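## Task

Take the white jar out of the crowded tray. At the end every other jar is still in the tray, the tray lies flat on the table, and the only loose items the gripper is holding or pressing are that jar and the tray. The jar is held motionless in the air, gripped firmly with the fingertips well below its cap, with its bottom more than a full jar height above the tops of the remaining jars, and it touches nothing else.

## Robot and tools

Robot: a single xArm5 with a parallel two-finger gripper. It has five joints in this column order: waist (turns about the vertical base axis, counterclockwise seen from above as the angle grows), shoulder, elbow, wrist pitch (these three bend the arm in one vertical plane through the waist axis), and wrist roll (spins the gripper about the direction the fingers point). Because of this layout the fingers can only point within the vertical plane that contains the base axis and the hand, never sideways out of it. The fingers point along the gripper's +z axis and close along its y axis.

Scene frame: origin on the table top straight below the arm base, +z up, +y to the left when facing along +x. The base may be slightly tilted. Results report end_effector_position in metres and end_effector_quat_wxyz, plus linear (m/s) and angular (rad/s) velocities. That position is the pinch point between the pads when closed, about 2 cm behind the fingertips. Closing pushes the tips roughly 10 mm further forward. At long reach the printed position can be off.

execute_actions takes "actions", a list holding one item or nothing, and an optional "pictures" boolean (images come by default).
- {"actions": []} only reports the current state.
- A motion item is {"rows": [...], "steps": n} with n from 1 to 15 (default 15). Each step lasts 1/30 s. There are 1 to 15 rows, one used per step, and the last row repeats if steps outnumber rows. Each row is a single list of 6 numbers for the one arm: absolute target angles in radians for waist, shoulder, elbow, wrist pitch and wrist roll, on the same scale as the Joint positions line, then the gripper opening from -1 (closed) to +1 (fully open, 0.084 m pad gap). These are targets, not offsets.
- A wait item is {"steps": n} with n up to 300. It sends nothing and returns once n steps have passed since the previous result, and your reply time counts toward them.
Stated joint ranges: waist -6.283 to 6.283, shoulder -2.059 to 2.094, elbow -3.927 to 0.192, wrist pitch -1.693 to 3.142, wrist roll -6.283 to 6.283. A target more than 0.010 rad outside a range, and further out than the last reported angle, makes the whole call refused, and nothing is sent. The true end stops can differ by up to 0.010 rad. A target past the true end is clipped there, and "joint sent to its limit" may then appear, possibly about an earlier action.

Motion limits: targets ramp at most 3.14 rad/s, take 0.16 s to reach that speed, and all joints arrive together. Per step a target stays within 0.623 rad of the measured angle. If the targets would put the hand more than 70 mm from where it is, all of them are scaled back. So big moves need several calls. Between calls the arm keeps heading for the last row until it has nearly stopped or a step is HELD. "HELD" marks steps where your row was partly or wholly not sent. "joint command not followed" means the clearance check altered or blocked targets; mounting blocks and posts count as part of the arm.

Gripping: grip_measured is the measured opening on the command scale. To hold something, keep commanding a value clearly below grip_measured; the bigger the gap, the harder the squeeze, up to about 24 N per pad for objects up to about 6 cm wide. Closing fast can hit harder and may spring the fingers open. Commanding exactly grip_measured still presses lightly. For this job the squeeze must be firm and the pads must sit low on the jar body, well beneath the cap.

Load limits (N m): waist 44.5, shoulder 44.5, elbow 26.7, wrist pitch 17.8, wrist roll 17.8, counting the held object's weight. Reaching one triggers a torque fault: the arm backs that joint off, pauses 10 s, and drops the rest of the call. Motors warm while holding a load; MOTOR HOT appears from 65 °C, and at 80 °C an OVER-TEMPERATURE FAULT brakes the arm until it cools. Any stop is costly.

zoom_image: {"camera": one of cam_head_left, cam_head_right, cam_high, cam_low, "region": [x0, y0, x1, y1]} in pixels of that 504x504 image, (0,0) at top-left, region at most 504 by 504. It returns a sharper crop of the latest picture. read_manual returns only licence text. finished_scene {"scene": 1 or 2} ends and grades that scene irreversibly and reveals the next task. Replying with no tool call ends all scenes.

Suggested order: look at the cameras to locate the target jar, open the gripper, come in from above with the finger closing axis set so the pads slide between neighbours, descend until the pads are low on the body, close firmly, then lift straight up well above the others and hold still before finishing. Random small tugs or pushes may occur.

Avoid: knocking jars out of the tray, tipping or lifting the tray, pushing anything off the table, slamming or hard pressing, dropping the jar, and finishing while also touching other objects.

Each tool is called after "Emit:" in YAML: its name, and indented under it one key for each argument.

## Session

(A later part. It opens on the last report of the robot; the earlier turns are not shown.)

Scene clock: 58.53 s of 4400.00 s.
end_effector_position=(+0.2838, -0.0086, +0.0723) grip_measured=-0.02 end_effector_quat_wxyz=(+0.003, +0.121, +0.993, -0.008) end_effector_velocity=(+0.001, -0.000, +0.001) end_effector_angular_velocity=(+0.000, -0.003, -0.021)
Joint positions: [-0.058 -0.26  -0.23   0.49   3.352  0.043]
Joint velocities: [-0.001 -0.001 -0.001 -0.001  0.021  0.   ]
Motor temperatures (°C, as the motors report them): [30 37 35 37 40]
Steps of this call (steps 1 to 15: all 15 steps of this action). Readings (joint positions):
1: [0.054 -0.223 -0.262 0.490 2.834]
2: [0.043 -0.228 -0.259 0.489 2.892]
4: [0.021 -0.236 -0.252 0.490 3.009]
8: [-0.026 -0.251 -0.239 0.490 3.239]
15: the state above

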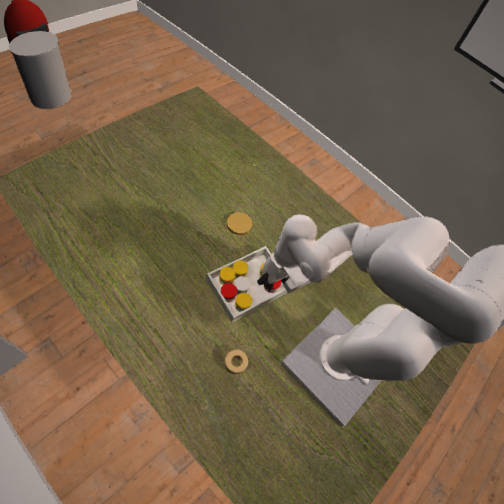

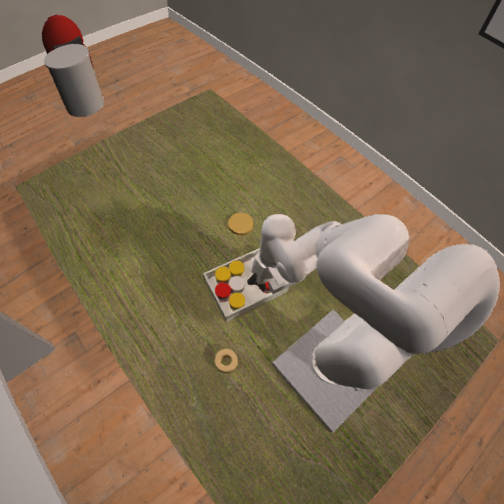

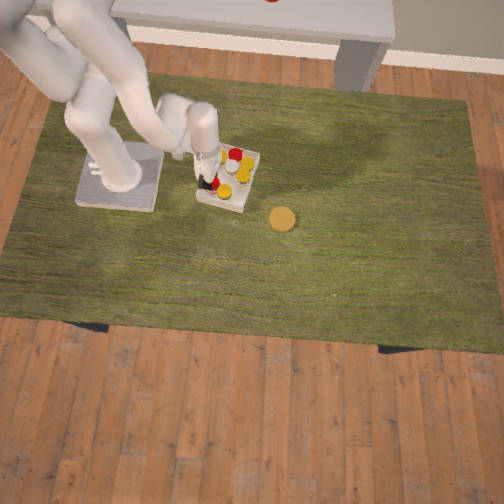

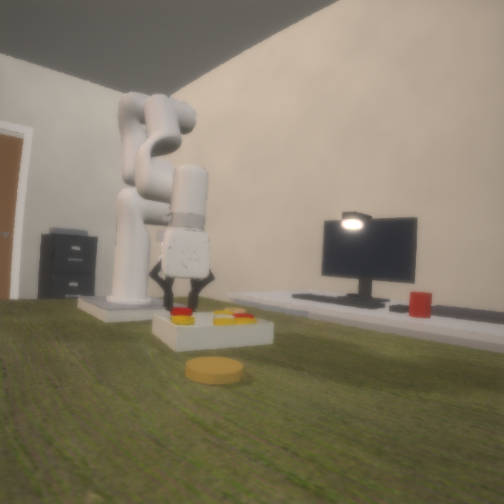

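Emit:
execute_actions:
  actions:
    - {"rows":[[-0.062,-0.268,-0.223,0.491,3.35,-0.25],[-0.066,-0.274,-0.217,0.491,3.346,-0.25],[-0.066,-0.266,-0.217,0.483,3.346,-0.25],[-0.066,-0.256,-0.216,0.472,3.346,-0.25],[-0.066,-0.246,-0.216,0.462,3.346,-0.25],[-0.066,-0.236,-0.215,0.451,3.346,-0.25],[-0.066,-0.236,-0.215,0.451,3.346,-0.25],[-0.066,-0.236,-0.215,0.451,3.346,-0.25],[-0.066,-0.236,-0.215,0.451,3.346,-0.25],[-0.066,-0.236,-0.215,0.451,3.346,-0.25],[-0.066,-0.236,-0.215,0.451,3.346,0.25]]}
  pictures: false

Emit:
execute_actions:
  actions:
    - {"rows":[[-0.066,-0.32,-0.22,0.54,3.346,0.25],[-0.066,-0.32,-0.22,0.54,3.346,0.25],[-0.066,-0.32,-0.22,0.54,3.346,0.25],[-0.066,-0.32,-0.22,0.54,3.346,0.25],[-0.066,-0.32,-0.22,0.54,3.346,0.25],[-0.066,-0.32,-0.22,0.54,3.346,0.25],[-0.066,-0.32,-0.22,0.54,3.346,0.25],[0.023,0.068,-0.599,0.531,1.375,0.25]]}
  pictures: false

Emit:
execute_actions:
  actions:
    - {"steps":28}

Emit:
zoom_image:
  camera: "cam_head_left"
  region: [195, 220, 305, 330]

Emit:
zoom_image:
  camera: "cam_high"
  region: [170, 120, 290, 240]

Emit:
zoom_image:
  camera: "cam_low"
  region: [120, 240, 320, 370]

Scene clock: 67.90 s of 4400.00 s.
end_effector_position=(+0.2806, -0.0110, +0.0644) grip_measured=+0.22 end_effector_quat_wxyz=(+0.004, +0.122, +0.992, -0.008) end_effector_velocity=(+0.001, -0.000, +0.001) end_effector_angular_velocity=(-0.000, -0.003, +0.001)
Joint positions: [-0.066 -0.236 -0.216  0.451  3.346  0.054]
Joint velocities: [-0.    -0.001 -0.001 -0.001 -0.001  0.018]
Motor temperatures (°C, as the motors report them): [30 37 35 37 40]
Steps of this call (steps 1 to 15: the robot went on to your last target; steps 16 to 90: nothing new was sent; then 5.87 s passed at rest; steps 91 to 105: all 15 steps of this action). Readings (joint positions):
91: [-0.058 -0.260 -0.230 0.490 3.354]
92: [-0.059 -0.262 -0.228 0.490 3.353]
94: [-0.063 -0.267 -0.222 0.488 3.349]
98: [-0.066 -0.245 -0.216 0.461 3.346]
105: the state above

Scene clock: 68.40 s of 4400.00 s.
end_effector_position=(+0.3458, +0.0046, +0.0842) grip_measured=+0.24 end_effector_quat_wxyz=(+0.005, -0.108, +0.994, -0.009) end_effector_velocity=(+0.342, +0.100, -0.042) end_effector_angular_velocity=(-0.034, +0.059, +3.153)
Joint positions: [-0.014 -0.096 -0.444  0.533  2.935  0.054]
Joint velocities: [ 0.279  1.23  -1.193 -0.029 -2.875 -0.   ]
Motor temperatures (°C, as the motors report them): [30 37 35 37 40]
Steps of this call (steps 1 to 15: all 15 steps of this action). Readings (joint positions):
1: [-0.066 -0.237 -0.216 0.451 3.346]
2: [-0.066 -0.242 -0.215 0.459 3.346]
4: [-0.066 -0.285 -0.216 0.505 3.346]
8: [-0.066 -0.320 -0.222 0.537 3.345]
15: the state above

Scene clock: 69.33 s of 4400.00 s.
end_effector_position=(+0.3883, +0.0193, +0.0736) grip_measured=+0.24 end_effector_quat_wxyz=(+0.005, +0.788, -0.616, +0.007) end_effector_velocity=(+0.000, +0.000, -0.000) end_effector_angular_velocity=(-0.000, +0.000, +0.003)
Joint positions: [ 0.023  0.068 -0.599  0.531  1.375  0.054]
Joint velocities: [ 0.     0.    -0.     0.    -0.002 -0.   ]
Motor temperatures (°C, as the motors report them): [30 37 35 37 40]
Steps of this call (steps 1 to 28: the robot went on to your last target). Readings (joint positions):
1: [-0.005 -0.057 -0.481 0.533 2.836]
2: [0.002 -0.024 -0.511 0.532 2.734]
4: [0.012 0.021 -0.554 0.531 2.526]
8: [0.021 0.057 -0.588 0.531 2.108]
28: the state above

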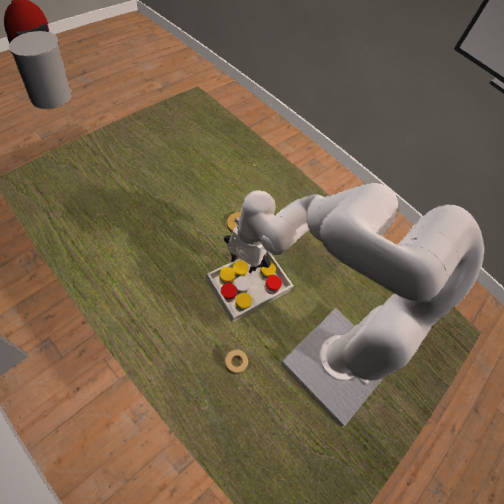

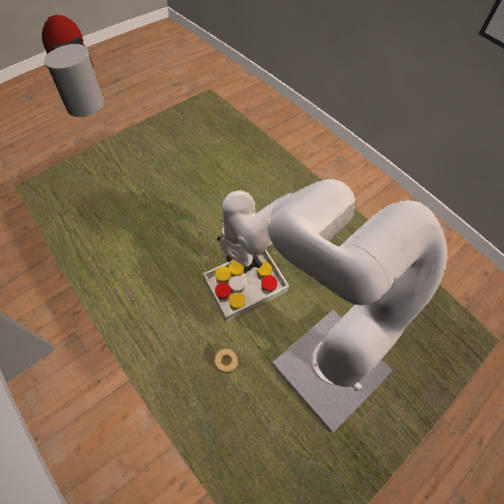

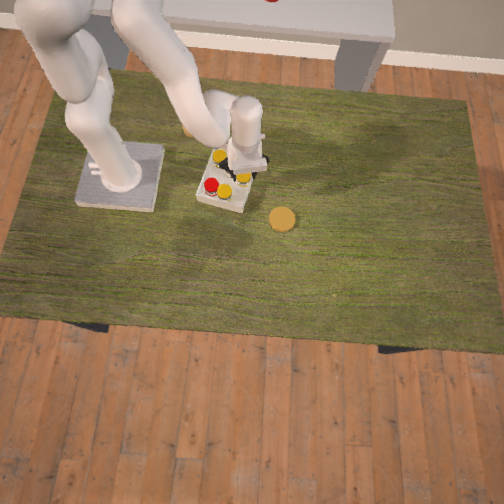

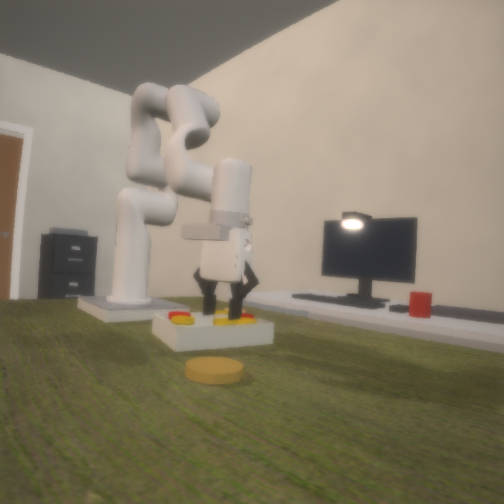

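Region (195, 220, 305, 330) of cam_head_left's 504x504 image, scaled by 4.582, with more detail than that image has.

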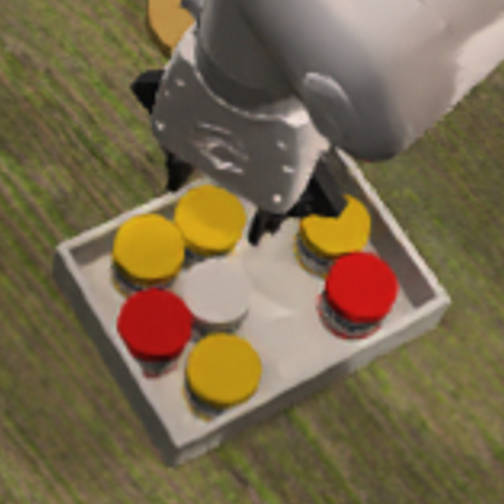

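Region (170, 120, 290, 240) of cam_high's 504x504 image, scaled by 4.200, with more detail than that image has.

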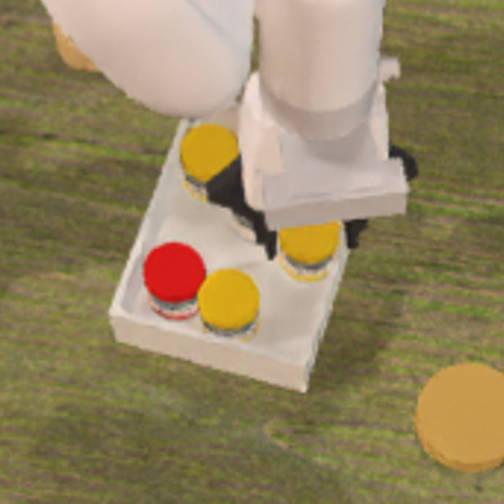

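Region (120, 240, 320, 370) of cam_low's 504x504 image, scaled by 2.520, with more detail than that image has; it fills the top 328 rows of this view, and the rest is white.

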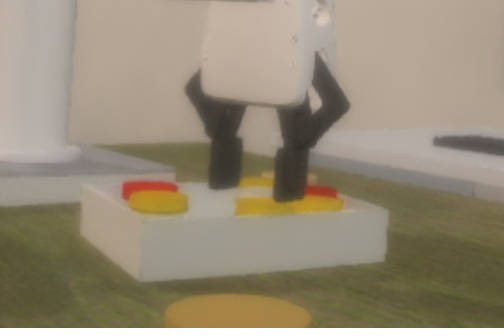

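Centred. Down to .0635 and close.

Emit:
execute_actions:
  actions:
    - {"rows":[[0.023,0.075,-0.599,0.524,1.375,0.25],[0.023,0.082,-0.599,0.517,1.375,0.25],[0.023,0.089,-0.599,0.51,1.375,0.25],[0.023,0.095,-0.599,0.504,1.375,0.25],[0.023,0.1,-0.599,0.499,1.375,0.25],[0.023,0.1,-0.599,0.499,1.375,0.25],[0.023,0.1,-0.599,0.499,1.375,0.2],[0.023,0.1,-0.599,0.499,1.375,0.15],[0.023,0.1,-0.599,0.499,1.375,0.1],[0.023,0.1,-0.599,0.499,1.375,0.05],[0.023,0.1,-0.599,0.499,1.375,0],[0.023,0.1,-0.599,0.499,1.375,-0.1],[0.023,0.1,-0.599,0.499,1.375,-0.2]]}
  pictures: false

Emit:
execute_actions:
  actions:
    - {"steps":4}
  pictures: false

Scene clock: 73.90 s of 4400.00 s.
end_effector_position=(+0.3897, +0.0192, +0.0642) grip_measured=-0.04 end_effector_quat_wxyz=(+0.004, +0.788, -0.616, +0.008) end_effector_velocity=(-0.000, -0.000, -0.000) end_effector_angular_velocity=(-0.000, +0.000, +0.002)
Joint positions: [ 0.023  0.099 -0.6    0.499  1.375  0.042]
Joint velocities: [-0.001  0.001  0.001 -0.001 -0.003  0.   ]
Motor temperatures (°C, as the motors report them): [30 37 35 37 40]
Steps of this call (steps 1 to 30: the robot went on to your last target; steps 31 to 90: nothing new was sent; then 1.07 s passed at rest; steps 91 to 105: all 15 steps of this action). Readings (joint positions):
91: [0.023 0.068 -0.599 0.531 1.375]
92: [0.023 0.070 -0.599 0.529 1.375]
94: [0.023 0.079 -0.600 0.519 1.375]
98: [0.023 0.098 -0.598 0.502 1.375]
105: the state above

Scene clock: 74.03 s of 4400.00 s.
end_effector_position=(+0.3897, +0.0192, +0.0641) grip_measured=-0.04 end_effector_quat_wxyz=(+0.004, +0.788, -0.616, +0.008) end_effector_velocity=(-0.000, -0.000, -0.000) end_effector_angular_velocity=(-0.000, +0.001, +0.000)
Joint positions: [ 0.023  0.099 -0.6    0.499  1.375  0.042]
Joint velocities: [-0.     0.001  0.    -0.    -0.     0.   ]
Motor temperatures (°C, as the motors report them): [30 37 35 37 40]
Steps of this call (steps 1 to 4: the robot went on to your last target). Readings (joint positions):
1: [0.023 0.099 -0.600 0.499 1.375]
2: [0.023 0.099 -0.600 0.499 1.375]
4: the state above

Emit:
execute_actions:
  actions:
    - {"rows":[[0.023,0.09,-0.599,0.509,1.375,-0.25],[0.023,0.08,-0.6,0.52,1.375,-0.25],[0.023,0.072,-0.601,0.529,1.375,-0.25],[0.023,0.072,-0.601,0.529,1.375,-0.25],[0.023,0.072,-0.601,0.529,1.375,-0.25],[0.023,0.072,-0.601,0.529,1.375,-0.25],[0.016,0.071,-0.6,0.529,1.31,-0.25],[0.009,0.069,-0.598,0.529,1.245,-0.25],[0.002,0.068,-0.597,0.529,1.18,-0.25],[-0.005,0.067,-0.595,0.528,1.115,-0.25],[-0.012,0.065,-0.593,0.528,1.05,-0.25],[-0.019,0.064,-0.592,0.528,0.985,-0.25],[-0.026,0.062,-0.59,0.528,0.92,-0.25],[-0.033,0.061,-0.589,0.528,0.855,-0.25],[-0.04,0.059,-0.587,0.528,0.79,-0.25]]}
  pictures: false

Emit:
execute_actions:
  actions:
    - {"rows":[[-0.047,0.058,-0.585,0.527,0.725,-0.25],[-0.054,0.057,-0.584,0.527,0.66,-0.25],[-0.061,0.055,-0.582,0.527,0.595,-0.25],[-0.068,0.054,-0.581,0.527,0.53,-0.25],[-0.075,0.052,-0.579,0.527,0.465,-0.25],[-0.082,0.051,-0.578,0.527,0.4,-0.25],[-0.089,0.05,-0.576,0.526,0.335,-0.25],[-0.096,0.049,-0.575,0.526,0.27,-0.25],[-0.104,0.047,-0.573,0.526,0.21,-0.25],[-0.112,0.046,-0.572,0.526,0.159,-0.25]]}
  pictures: false

Emit:
execute_actions:
  actions:
    - {"steps":6}

Emit:
zoom_image:
  camera: "cam_head_left"
  region: [195, 220, 305, 330]

Emit:
zoom_image:
  camera: "cam_high"
  region: [170, 120, 290, 240]

Scene clock: 85.83 s of 4400.00 s.
end_effector_position=(+0.3865, +0.0051, +0.0728) grip_measured=-0.04 end_effector_quat_wxyz=(+0.006, +0.871, -0.490, +0.005) end_effector_velocity=(-0.008, -0.076, +0.006) end_effector_angular_velocity=(-0.005, +0.015, +1.609)
Joint positions: [-0.014  0.066 -0.592  0.529  1.037  0.042]
Joint velocities: [-0.197 -0.045  0.04  -0.006 -1.807  0.   ]
Motor temperatures (°C, as the motors report them): [30 37 35 37 40]
Steps of this call (steps 1 to 15: the robot went on to your last target; steps 16 to 90: nothing new was sent; then 8.30 s passed at rest; steps 91 to 105: all 15 steps of this action). Readings (joint positions):
91: [0.023 0.100 -0.599 0.499 1.375]
92: [0.023 0.098 -0.598 0.503 1.375]
94: [0.023 0.088 -0.594 0.518 1.375]
98: [0.022 0.074 -0.598 0.529 1.364]
105: the state above

Scene clock: 86.33 s of 4400.00 s.
end_effector_position=(+0.3800, -0.0319, +0.0747) grip_measured=-0.04 end_effector_quat_wxyz=(+0.008, +0.991, -0.131, +0.004) end_effector_velocity=(-0.004, -0.019, +0.000) end_effector_angular_velocity=(-0.002, +0.006, +0.347)
Joint positions: [-0.11   0.046 -0.572  0.526  0.177  0.042]
Joint velocities: [-0.052 -0.008  0.01  -0.002 -0.399  0.   ]
Motor temperatures (°C, as the motors report them): [30 37 35 37 40]
Steps of this call (steps 1 to 15: all 15 steps of this action). Readings (joint positions):
1: [-0.020 0.064 -0.591 0.528 0.975]
2: [-0.027 0.062 -0.590 0.528 0.913]
4: [-0.041 0.060 -0.587 0.528 0.786]
8: [-0.068 0.054 -0.581 0.527 0.529]
15: the state above

Scene clock: 86.53 s of 4400.00 s.
end_effector_position=(+0.3799, -0.0324, +0.0747) grip_measured=-0.04 end_effector_quat_wxyz=(+0.008, +0.992, -0.123, +0.004) end_effector_velocity=(-0.001, +0.000, -0.000) end_effector_angular_velocity=(+0.000, +0.001, +0.007)
Joint positions: [-0.112  0.046 -0.572  0.526  0.16   0.042]
Joint velocities: [ 0.    -0.     0.002 -0.001 -0.007 -0.   ]
Motor temperatures (°C, as the motors report them): [30 37 35 37 40]
Steps of this call (steps 1 to 6: the robot went on to your last target). Readings (joint positions):
1: [-0.111 0.046 -0.572 0.526 0.168]
2: [-0.112 0.046 -0.572 0.526 0.163]
4: [-0.112 0.046 -0.572 0.526 0.161]
6: the state above

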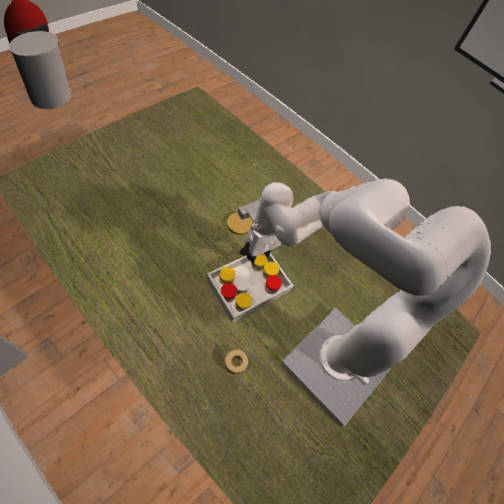

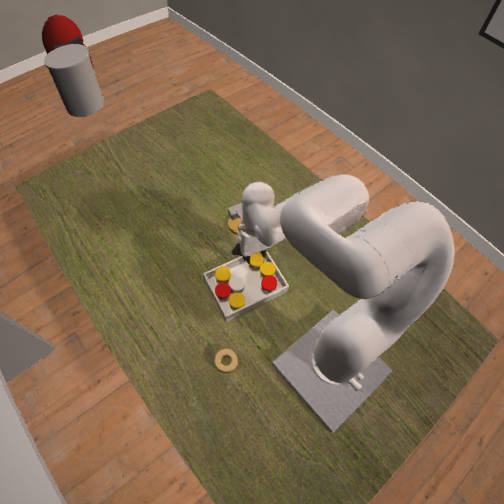

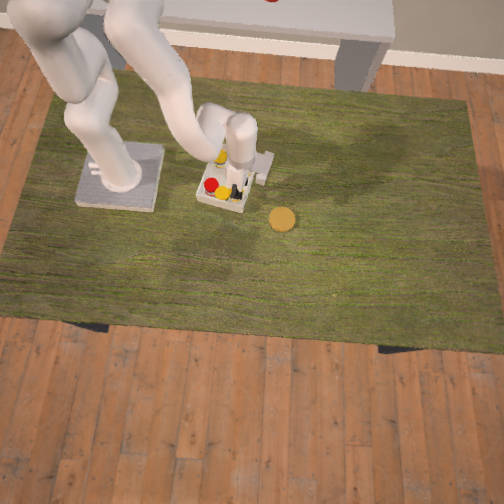

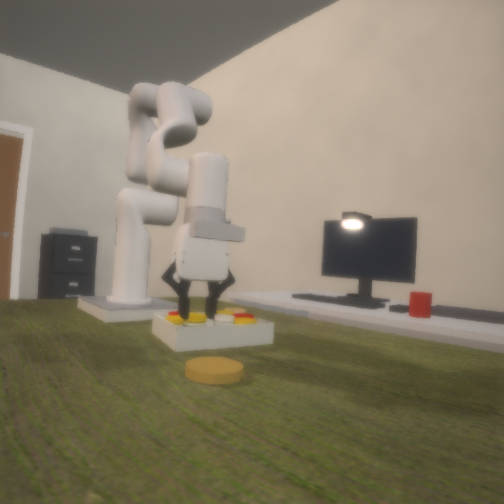

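Region (195, 220, 305, 330) of cam_head_left's 504x504 image, scaled by 4.582, with more detail than that image has.

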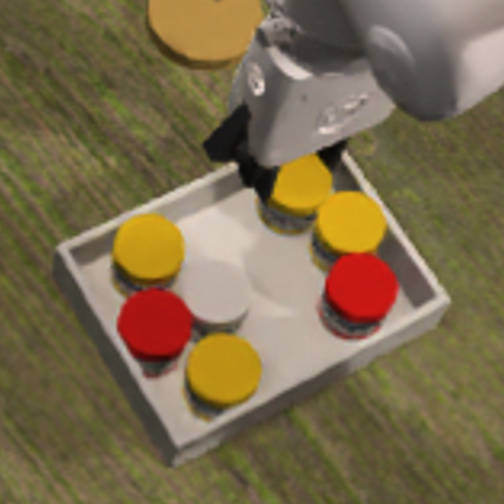

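Region (170, 120, 290, 240) of cam_high's 504x504 image, scaled by 4.200, with more detail than that image has.

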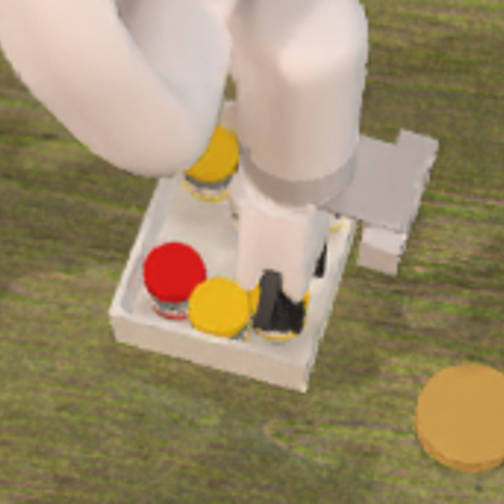

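Emit:
execute_actions:
  actions:
    - {"rows":[[-0.112,0.052,-0.579,0.527,0.159,-0.25],[-0.112,0.058,-0.585,0.527,0.159,-0.25],[-0.112,0.066,-0.585,0.519,0.159,-0.25],[-0.112,0.074,-0.585,0.511,0.159,-0.25],[-0.112,0.082,-0.585,0.503,0.159,-0.25],[-0.112,0.088,-0.585,0.497,0.159,-0.25],[-0.112,0.088,-0.585,0.497,0.159,-0.25],[-0.112,0.088,-0.585,0.497,0.159,-0.25],[-0.112,0.088,-0.585,0.497,0.159,-0.25],[-0.112,0.088,-0.585,0.497,0.159,-0.25],[-0.112,0.088,-0.585,0.497,0.159,0.15]]}
  pictures: false

Emit:
execute_actions:
  actions:
    - {"rows":[[-0.112,0.04,-0.585,0.545,0.159,0.15],[-0.112,0.04,-0.585,0.545,0.159,0.15],[-0.112,0.04,-0.585,0.545,0.159,0.15],[-0.112,0.04,-0.585,0.545,0.159,0.15],[-0.112,0.04,-0.585,0.545,0.159,0.15],[-0.112,0.04,-0.585,0.545,0.159,0.15],[0.082,-0.07,-0.431,0.501,1.923,0.15]]}
  pictures: false

Emit:
execute_actions:
  actions:
    - {"steps":24}

Emit:
zoom_image:
  camera: "cam_head_left"
  region: [195, 220, 305, 330]

Emit:
zoom_image:
  camera: "cam_high"
  region: [170, 120, 290, 240]

Scene clock: 94.80 s of 4400.00 s.
end_effector_position=(+0.3845, -0.0330, +0.0652) grip_measured=+0.12 end_effector_quat_wxyz=(+0.008, +0.992, -0.123, +0.004) end_effector_velocity=(+0.003, -0.001, +0.002) end_effector_angular_velocity=(-0.001, -0.008, -0.001)
Joint positions: [-0.112  0.088 -0.585  0.497  0.159  0.049]
Joint velocities: [-0.001 -0.002 -0.004 -0.003 -0.     0.015]
Motor temperatures (°C, as the motors report them): [30 37 35 37 40]
Steps of this call (steps 1 to 30: the robot went on to your last target; steps 31 to 90: nothing new was sent; then 4.77 s passed at rest; steps 91 to 105: all 15 steps of this action). Readings (joint positions):
91: [-0.112 0.046 -0.572 0.526 0.159]
92: [-0.112 0.048 -0.574 0.526 0.159]
94: [-0.112 0.056 -0.580 0.524 0.159]
98: [-0.112 0.082 -0.585 0.503 0.159]
105: the state above

Scene clock: 95.30 s of 4400.00 s.
end_effector_position=(+0.3515, +0.0202, +0.0745) grip_measured=+0.14 end_effector_quat_wxyz=(+0.007, +0.949, -0.315, +0.004) end_effector_velocity=(-0.125, +0.183, -0.016) end_effector_angular_velocity=(+0.007, -0.033, -2.557)
Joint positions: [ 0.03  -0.041 -0.469  0.511  0.697  0.05 ]
Joint velocities: [ 0.54  -0.298  0.403 -0.096  3.098  0.   ]
Motor temperatures (°C, as the motors report them): [30 37 35 37 40]
Steps of this call (steps 1 to 15: all 15 steps of this action). Readings (joint positions):
1: [-0.112 0.087 -0.586 0.497 0.159]
2: [-0.112 0.082 -0.585 0.505 0.159]
4: [-0.112 0.055 -0.584 0.531 0.159]
8: [-0.110 0.038 -0.583 0.541 0.170]
15: the state above

Scene clock: 96.10 s of 4400.00 s.
end_effector_position=(+0.3398, +0.0372, +0.0733) grip_measured=+0.14 end_effector_quat_wxyz=(-0.003, -0.615, +0.788, -0.008) end_effector_velocity=(+0.000, +0.000, +0.000) end_effector_angular_velocity=(+0.000, -0.001, -0.002)
Joint positions: [ 0.082 -0.07  -0.431  0.501  1.923  0.05 ]
Joint velocities: [ 0.    -0.    -0.    -0.     0.002  0.   ]
Motor temperatures (°C, as the motors report them): [30 37 35 37 40]
Steps of this call (steps 1 to 24: the robot went on to your last target). Readings (joint positions):
1: [0.046 -0.049 -0.458 0.509 0.801]
2: [0.057 -0.056 -0.449 0.506 0.905]
4: [0.071 -0.063 -0.439 0.504 1.114]
8: [0.079 -0.068 -0.433 0.501 1.532]
24: the state above

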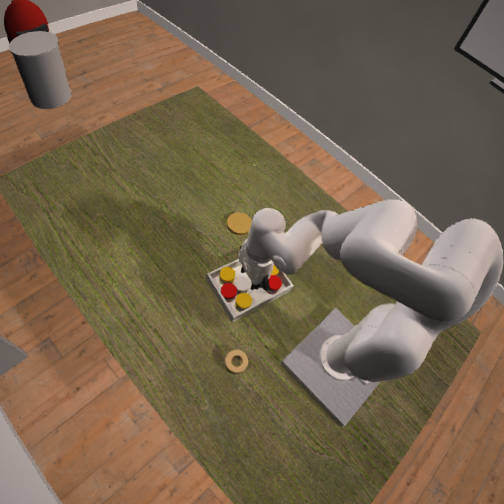

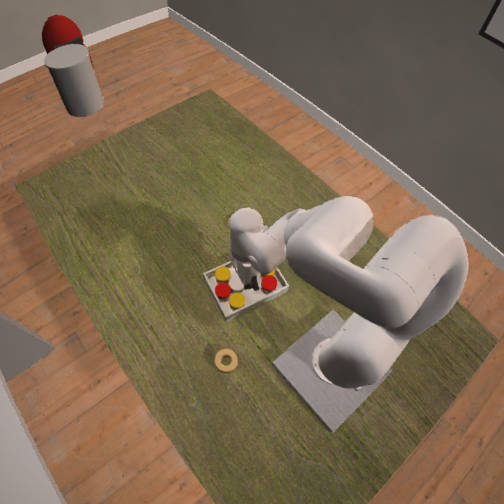

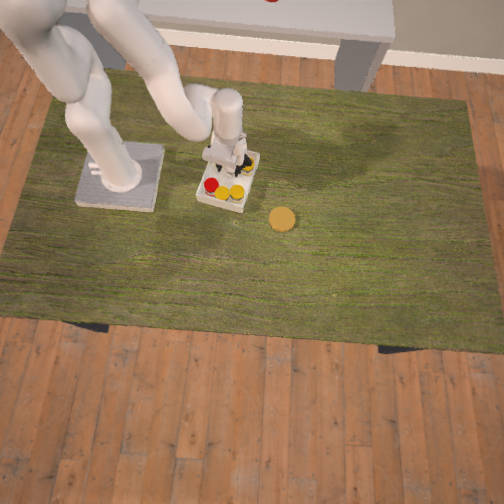

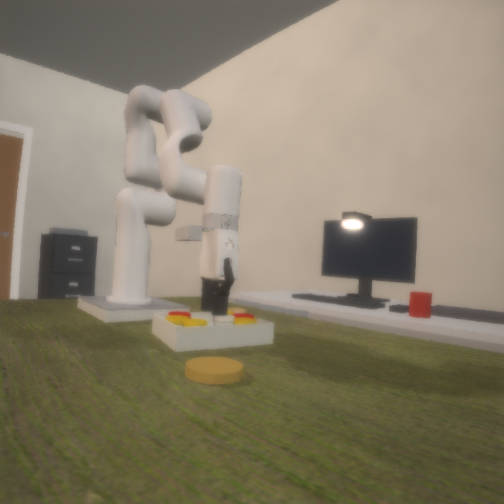

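Region (195, 220, 305, 330) of cam_head_left's 504x504 image, scaled by 4.582, with more detail than that image has.

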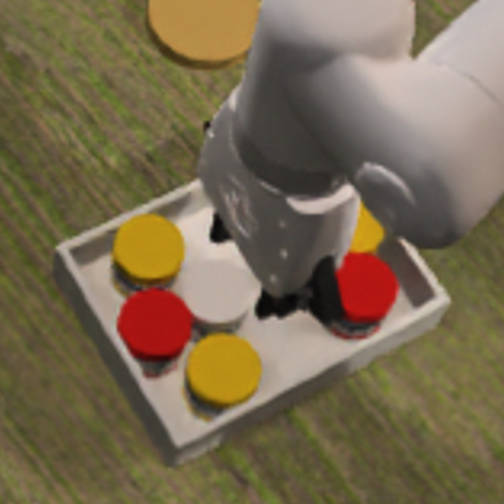

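Region (170, 120, 290, 240) of cam_high's 504x504 image, scaled by 4.200, with more detail than that image has.

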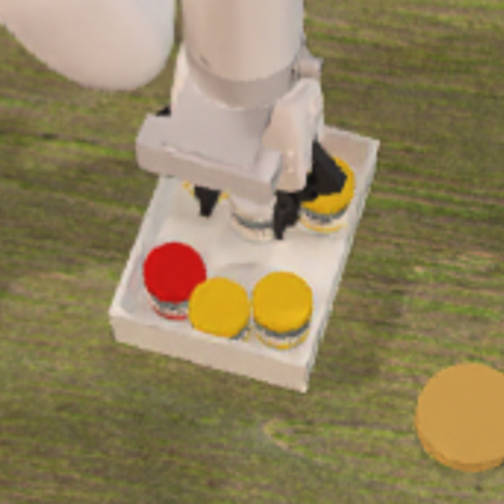

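Emit:
execute_actions:
  actions:
    - {"rows":[[0.082,-0.058,-0.43,0.488,1.923,0.12],[0.082,-0.046,-0.43,0.476,1.923,0.12],[0.082,-0.034,-0.429,0.463,1.923,0.12],[0.082,-0.023,-0.428,0.451,1.923,0.12],[0.082,-0.023,-0.428,0.451,1.923,0.12],[0.082,-0.023,-0.428,0.451,1.923,0.12],[0.082,-0.023,-0.428,0.451,1.923,0.12],[0.091,-0.019,-0.432,0.451,1.932,0.12],[0.1,-0.015,-0.436,0.451,1.941,0.12],[0.109,-0.011,-0.44,0.451,1.95,0.12],[0.118,-0.007,-0.444,0.451,1.959,0.12],[0.126,-0.004,-0.448,0.452,1.967,0.12]]}
  pictures: false

Emit:
execute_actions:
  actions:
    - {"rows":[[0.126,-0.004,-0.448,0.452,1.967,0.1],[0.126,-0.004,-0.448,0.452,1.967,0.05],[0.126,-0.004,-0.448,0.452,1.967,0],[0.126,-0.004,-0.448,0.452,1.967,-0.1],[0.126,-0.004,-0.448,0.452,1.967,-0.2],[0.126,-0.004,-0.448,0.452,1.967,-0.2],[0.126,-0.004,-0.448,0.452,1.967,-0.2],[0.126,-0.004,-0.448,0.452,1.967,-0.2],[0.126,-0.004,-0.448,0.452,1.967,-0.2],[0.126,-0.018,-0.448,0.466,1.967,-0.2],[0.126,-0.03,-0.448,0.478,1.967,-0.2]]}
  pictures: false

Emit:
execute_actions:
  actions:
    - {"rows":[[0.116,-0.034,-0.444,0.478,1.957,-0.2],[0.105,-0.039,-0.439,0.478,1.946,-0.2],[0.094,-0.044,-0.434,0.478,1.935,-0.2],[0.083,-0.049,-0.429,0.478,1.924,-0.2],[0.072,-0.053,-0.424,0.477,1.913,-0.2],[0.072,-0.053,-0.424,0.477,1.913,-0.2],[0.072,-0.053,-0.424,0.477,1.913,-0.2],[0.072,-0.053,-0.424,0.477,1.913,-0.2],[0.072,-0.044,-0.424,0.468,1.913,-0.2],[0.072,-0.036,-0.424,0.46,1.913,-0.2],[0.072,-0.028,-0.424,0.452,1.913,-0.2]]}
  pictures: false

Emit:
execute_actions:
  actions:
    - {"rows":[[0.072,-0.028,-0.424,0.452,1.913,0.15],[0.072,-0.028,-0.424,0.452,1.913,0.15],[0.072,-0.028,-0.424,0.452,1.913,0.15],[0.072,-0.028,-0.424,0.452,1.913,0.15],[0.072,-0.028,-0.424,0.452,1.913,0.15],[0.086,-0.021,-0.43,0.451,1.927,0.15]]}

Emit:
zoom_image:
  camera: "cam_head_left"
  region: [195, 220, 305, 330]

Emit:
zoom_image:
  camera: "cam_high"
  region: [170, 120, 290, 240]

Emit:
zoom_image:
  camera: "cam_low"
  region: [120, 240, 320, 370]

Scene clock: 110.70 s of 4400.00 s.
end_effector_position=(+0.3436, +0.0515, +0.0595) grip_measured=+0.11 end_effector_quat_wxyz=(-0.003, -0.616, +0.788, -0.008) end_effector_velocity=(+0.007, +0.031, -0.001) end_effector_angular_velocity=(+0.000, -0.001, +0.001)
Joint positions: [ 0.123 -0.006 -0.447  0.452  1.963  0.049]
Joint velocities: [ 0.086  0.035 -0.039  0.004  0.084  0.   ]
Motor temperatures (°C, as the motors report them): [30 37 35 37 40]
Steps of this call (steps 1 to 15: the robot went on to your last target; steps 16 to 90: nothing new was sent; then 11.10 s passed at rest; steps 91 to 105: all 15 steps of this action). Readings (joint positions):
91: [0.082 -0.070 -0.431 0.500 1.923]
92: [0.082 -0.067 -0.431 0.497 1.923]
94: [0.082 -0.052 -0.431 0.481 1.923]
98: [0.082 -0.025 -0.427 0.455 1.923]
105: the state above

Scene clock: 111.20 s of 4400.00 s.
end_effector_position=(+0.3433, +0.0528, +0.0657) grip_measured=-0.01 end_effector_quat_wxyz=(-0.003, -0.615, +0.788, -0.008) end_effector_velocity=(+0.009, +0.002, +0.020) end_effector_angular_velocity=(+0.004, -0.023, +0.002)
Joint positions: [ 0.126 -0.028 -0.448  0.475  1.967  0.044]
Joint velocities: [ 0.001 -0.057 -0.015  0.048 -0.001 -0.   ]
Motor temperatures (°C, as the motors report them): [30 37 35 37 40]
Steps of this call (steps 1 to 15: all 15 steps of this action). Readings (joint positions):
1: [0.125 -0.005 -0.448 0.452 1.965]
2: [0.125 -0.005 -0.448 0.452 1.966]
4: [0.126 -0.004 -0.448 0.452 1.967]
8: [0.126 -0.004 -0.448 0.452 1.967]
15: the state above

Scene clock: 111.70 s of 4400.00 s.
end_effector_position=(+0.3385, +0.0335, +0.0606) grip_measured=-0.01 end_effector_quat_wxyz=(-0.004, -0.615, +0.788, -0.008) end_effector_velocity=(-0.001, -0.000, -0.011) end_effector_angular_velocity=(-0.000, +0.004, +0.001)
Joint positions: [ 0.072 -0.029 -0.423  0.454  1.913  0.044]
Joint velocities: [-0.     0.038  0.002 -0.036 -0.001  0.   ]
Motor temperatures (°C, as the motors report them): [30 37 35 37 40]
Steps of this call (steps 1 to 15: all 15 steps of this action). Readings (joint positions):
1: [0.126 -0.029 -0.448 0.477 1.967]
2: [0.123 -0.031 -0.447 0.477 1.964]
4: [0.110 -0.037 -0.441 0.478 1.950]
8: [0.077 -0.051 -0.426 0.477 1.919]
15: the state above

Scene clock: 112.20 s of 4400.00 s.
end_effector_position=(+0.3403, +0.0384, +0.0600) grip_measured=+0.14 end_effector_quat_wxyz=(-0.003, -0.615, +0.788, -0.008) end_effector_velocity=(+0.000, -0.000, +0.000) end_effector_angular_velocity=(+0.000, -0.000, -0.001)
Joint positions: [ 0.086 -0.021 -0.43   0.451  1.927  0.05 ]
Joint velocities: [-0.001  0.    -0.001 -0.     0.001  0.   ]
Motor temperatures (°C, as the motors report them): [30 37 35 37 40]
Steps of this call (steps 1 to 15: all 15 steps of this action). Readings (joint positions):
1: [0.072 -0.028 -0.423 0.453 1.913]
2: [0.072 -0.028 -0.424 0.453 1.913]
4: [0.072 -0.028 -0.424 0.452 1.913]
8: [0.080 -0.024 -0.428 0.451 1.921]
15: the state above

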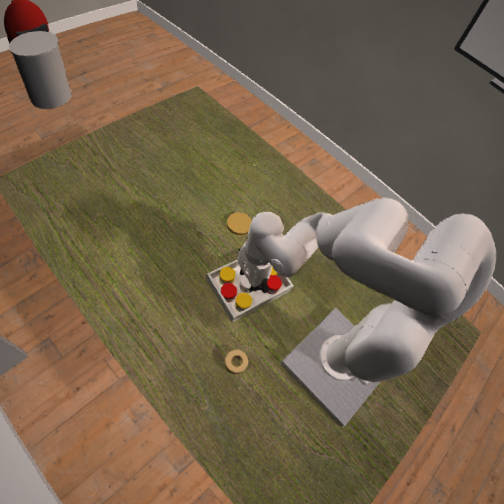

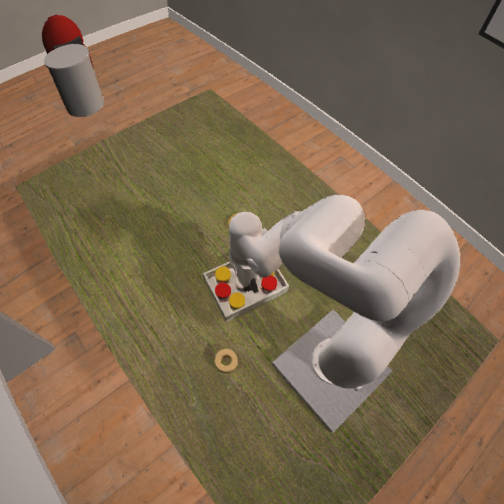

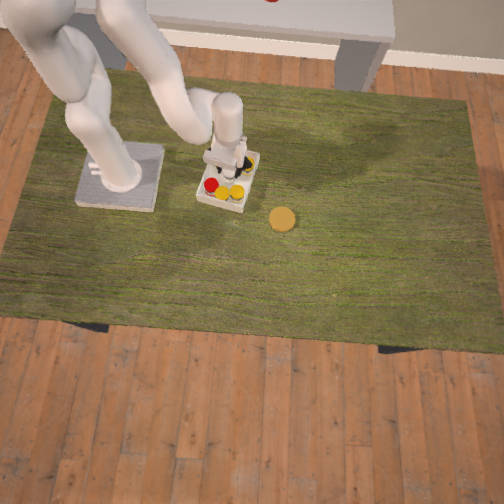

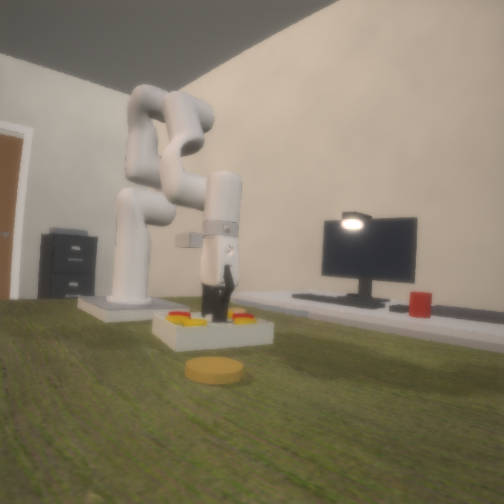

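Region (195, 220, 305, 330) of cam_head_left's 504x504 image, scaled by 4.582, with more detail than that image has.

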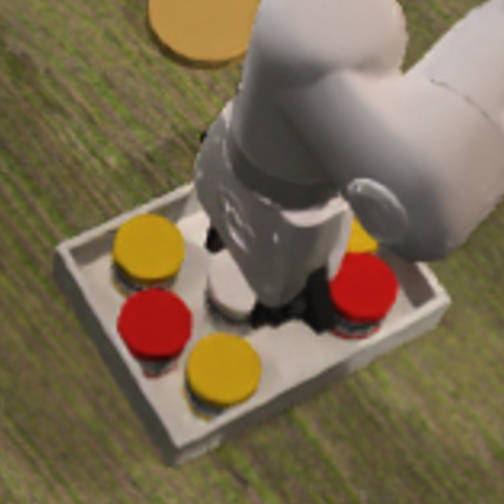

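Region (170, 120, 290, 240) of cam_high's 504x504 image, scaled by 4.200, with more detail than that image has.

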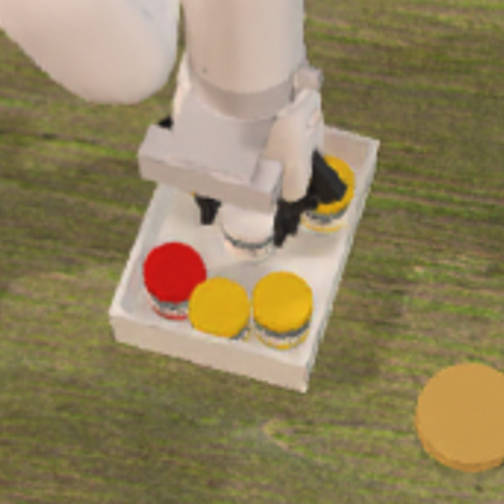

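Region (120, 240, 320, 370) of cam_low's 504x504 image, scaled by 2.520, with more detail than that image has; it fills the top 328 rows of this view, and the rest is white.

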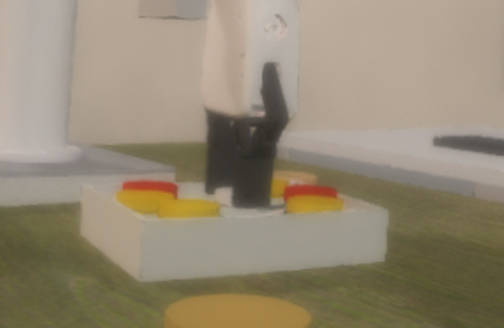

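Emit:
execute_actions:
  actions:
    - {"rows":[[0.086,-0.01,-0.43,0.44,1.927,0.15],[0.086,0.002,-0.43,0.428,1.927,0.15],[0.086,0.014,-0.43,0.416,1.927,0.15],[0.086,0.026,-0.43,0.404,1.927,0.15],[0.086,0.038,-0.43,0.392,1.927,0.15],[0.086,0.05,-0.43,0.38,1.927,0.15],[0.086,0.062,-0.43,0.368,1.927,0.15],[0.086,0.073,-0.431,0.358,1.927,0.15],[0.086,0.083,-0.431,0.348,1.927,0.15]]}
  pictures: false

Emit:
execute_actions:
  actions:
    - {"rows":[[0.086,0.083,-0.431,0.348,1.927,0.1],[0.086,0.083,-0.431,0.348,1.927,0.05],[0.086,0.083,-0.431,0.348,1.927,0],[0.086,0.083,-0.431,0.348,1.927,-0.1],[0.086,0.083,-0.431,0.348,1.927,-0.25],[0.086,0.083,-0.431,0.348,1.927,-0.5],[0.086,0.083,-0.431,0.348,1.927,-0.75],[0.086,0.083,-0.431,0.348,1.927,-1]],"steps":13}
  pictures: false

Emit:
execute_actions:
  actions:
    - {"rows":[[0.086,0.07,-0.431,0.361,1.927,-1],[0.086,0.05,-0.431,0.381,1.927,-1],[0.086,0.02,-0.431,0.411,1.927,-1],[0.086,-0.01,-0.431,0.441,1.927,-1],[0.086,-0.05,-0.433,0.483,1.927,-1],[0.086,-0.09,-0.437,0.527,1.927,-1],[0.086,-0.13,-0.445,0.575,1.927,-1],[0.086,-0.17,-0.46,0.63,1.927,-1],[0.086,-0.21,-0.48,0.69,1.927,-1],[0.086,-0.25,-0.5,0.75,1.927,-1],[0.086,-0.28,-0.525,0.805,1.927,-1],[0.086,-0.31,-0.55,0.86,1.927,-1],[0.086,-0.33,-0.575,0.905,1.927,-1],[0.086,-0.35,-0.6,0.95,1.927,-1]]}
  pictures: false

Emit:
execute_actions:
  actions:
    - {"steps":25}

Scene clock: 121.57 s of 4400.00 s.
end_effector_position=(+0.3402, +0.0379, +0.0325) grip_measured=+0.14 end_effector_quat_wxyz=(-0.003, -0.615, +0.788, -0.008) end_effector_velocity=(+0.012, +0.001, +0.004) end_effector_angular_velocity=(+0.003, -0.031, +0.002)
Joint positions: [ 0.086  0.082 -0.431  0.349  1.927  0.05 ]
Joint velocities: [-0.     0.003 -0.014 -0.02  -0.001  0.   ]
Motor temperatures (°C, as the motors report them): [30 37 35 37 40]
Steps of this call (steps 1 to 15: the robot went on to your last target; steps 16 to 90: nothing new was sent; then 5.87 s passed at rest; steps 91 to 105: all 15 steps of this action). Readings (joint positions):
91: [0.086 -0.021 -0.430 0.451 1.927]
92: [0.086 -0.018 -0.430 0.447 1.927]
94: [0.086 -0.004 -0.431 0.433 1.927]
98: [0.086 0.041 -0.430 0.389 1.927]
105: the state above

Scene clock: 122.00 s of 4400.00 s.
end_effector_position=(+0.3408, +0.0380, +0.0327) grip_measured=+0.00 end_effector_quat_wxyz=(-0.003, -0.615, +0.788, -0.008) end_effector_velocity=(-0.001, +0.000, -0.000) end_effector_angular_velocity=(-0.000, +0.001, +0.000)
Joint positions: [ 0.086  0.083 -0.431  0.348  1.927  0.044]
Joint velocities: [ 0.     0.001  0.001 -0.001 -0.     0.   ]
Motor temperatures (°C, as the motors report them): [30 37 35 37 40]
Steps of this call (steps 1 to 13: all 13 steps of this action). Readings (joint positions):
1: [0.086 0.083 -0.431 0.348 1.927]
2: [0.086 0.082 -0.431 0.348 1.927]
4: [0.086 0.082 -0.431 0.348 1.927]
8: [0.086 0.082 -0.431 0.348 1.927]
13: the state above

Scene clock: 122.50 s of 4400.00 s.
end_effector_position=(+0.3492, +0.0411, +0.1600) grip_measured=+0.00 end_effector_quat_wxyz=(-0.002, -0.615, +0.788, -0.009) end_effector_velocity=(+0.041, +0.012, +0.447) end_effector_angular_velocity=(+0.005, -0.044, +0.002)
Joint positions: [ 0.086 -0.282 -0.537  0.816  1.927  0.044]
Joint velocities: [ 0.    -0.835 -0.705  1.495 -0.     0.   ]
Motor temperatures (°C, as the motors report them): [30 37 35 37 40]
Steps of this call (steps 1 to 15: all 15 steps of this action). Readings (joint positions):
1: [0.086 0.082 -0.431 0.348 1.927]
2: [0.086 0.080 -0.431 0.352 1.927]
4: [0.086 0.059 -0.429 0.375 1.927]
8: [0.086 -0.045 -0.433 0.481 1.927]
15: the state above

Scene clock: 123.33 s of 4400.00 s.
end_effector_position=(+0.3493, +0.0417, +0.1983) grip_measured=+0.00 end_effector_quat_wxyz=(-0.003, -0.615, +0.788, -0.008) end_effector_velocity=(+0.001, -0.000, +0.001) end_effector_angular_velocity=(+0.000, -0.002, -0.000)
Joint positions: [ 0.086 -0.35  -0.6    0.95   1.927  0.044]
Joint velocities: [-0.001 -0.001 -0.001 -0.001 -0.    -0.   ]
Motor temperatures (°C, as the motors report them): [30 37 35 37 40]
Steps of this call (steps 1 to 25: the robot went on to your last target). Readings (joint positions):
1: [0.086 -0.308 -0.560 0.863 1.927]
2: [0.086 -0.328 -0.580 0.899 1.927]
4: [0.086 -0.348 -0.601 0.937 1.927]
8: [0.086 -0.348 -0.597 0.949 1.927]
25: the state above

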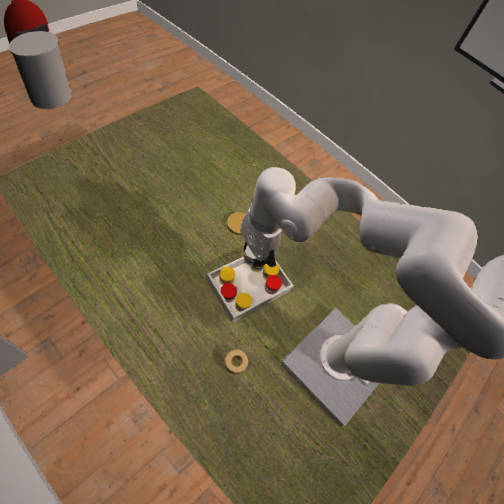

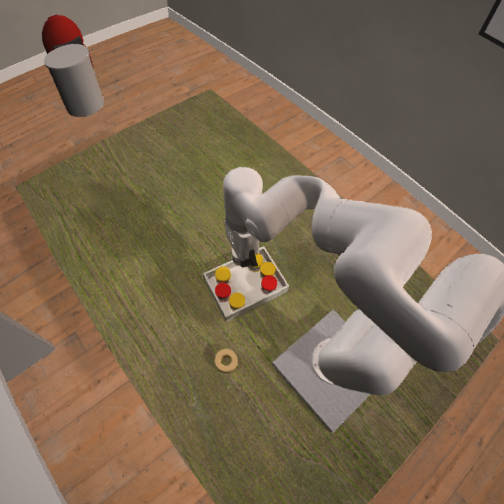

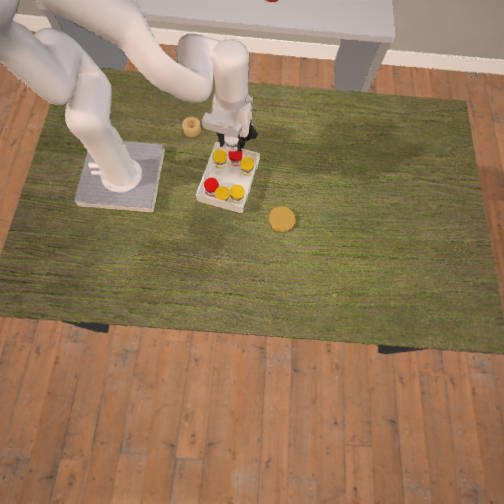

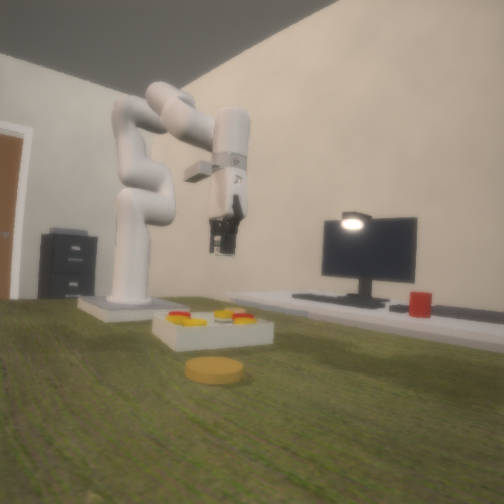

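Emit:
execute_actions:
  actions: []

Scene clock: 125.93 s of 4400.00 s.
end_effector_position=(+0.3494, +0.0417, +0.1983) grip_measured=+0.00 end_effector_quat_wxyz=(-0.003, -0.615, +0.788, -0.008) end_effector_velocity=(+0.001, +0.000, +0.001) end_effector_angular_velocity=(+0.000, -0.003, -0.002)
Joint positions: [ 0.086 -0.35  -0.6    0.95   1.927  0.044]
Joint velocities: [-0.     0.    -0.002 -0.001  0.002 -0.   ]
Motor temperatures (°C, as the motors report them): [30 37 35 37 40]
Steps of this call (steps 1 to 15: the robot went on to your last target; steps 16 to 78: nothing new was sent). Readings (joint positions):
1: [0.086 -0.350 -0.600 0.950 1.927]
2: [0.086 -0.350 -0.600 0.950 1.927]
4: [0.086 -0.350 -0.600 0.950 1.927]
8: [0.086 -0.350 -0.600 0.950 1.927]
78: the state above
The arm was judged still, so your last target was given up. Only a new action makes it travel on or press farther. Fingers that are still opening or closing keep moving.

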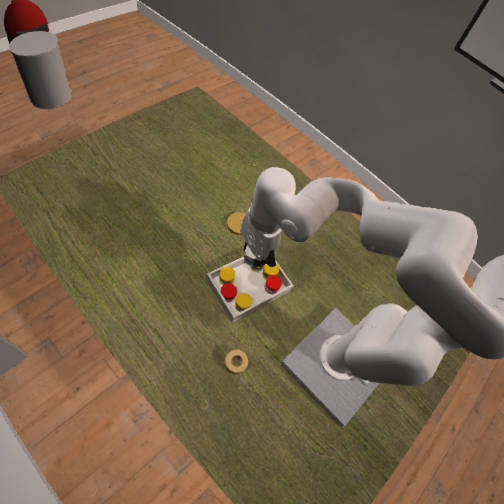

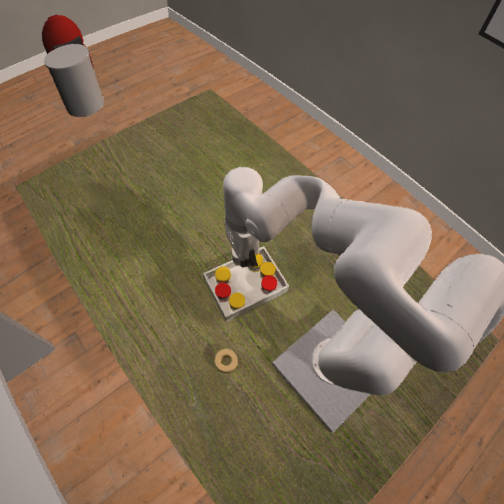

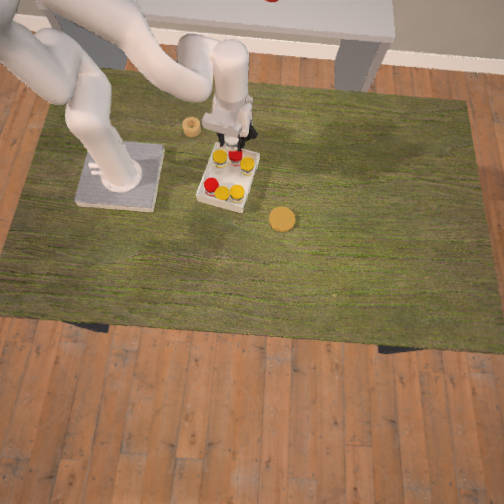

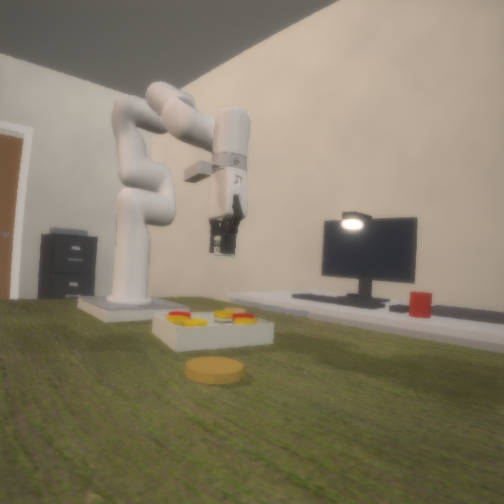

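Emit:
finished_scene:
  scene: 2

The scene is finished: the task was done.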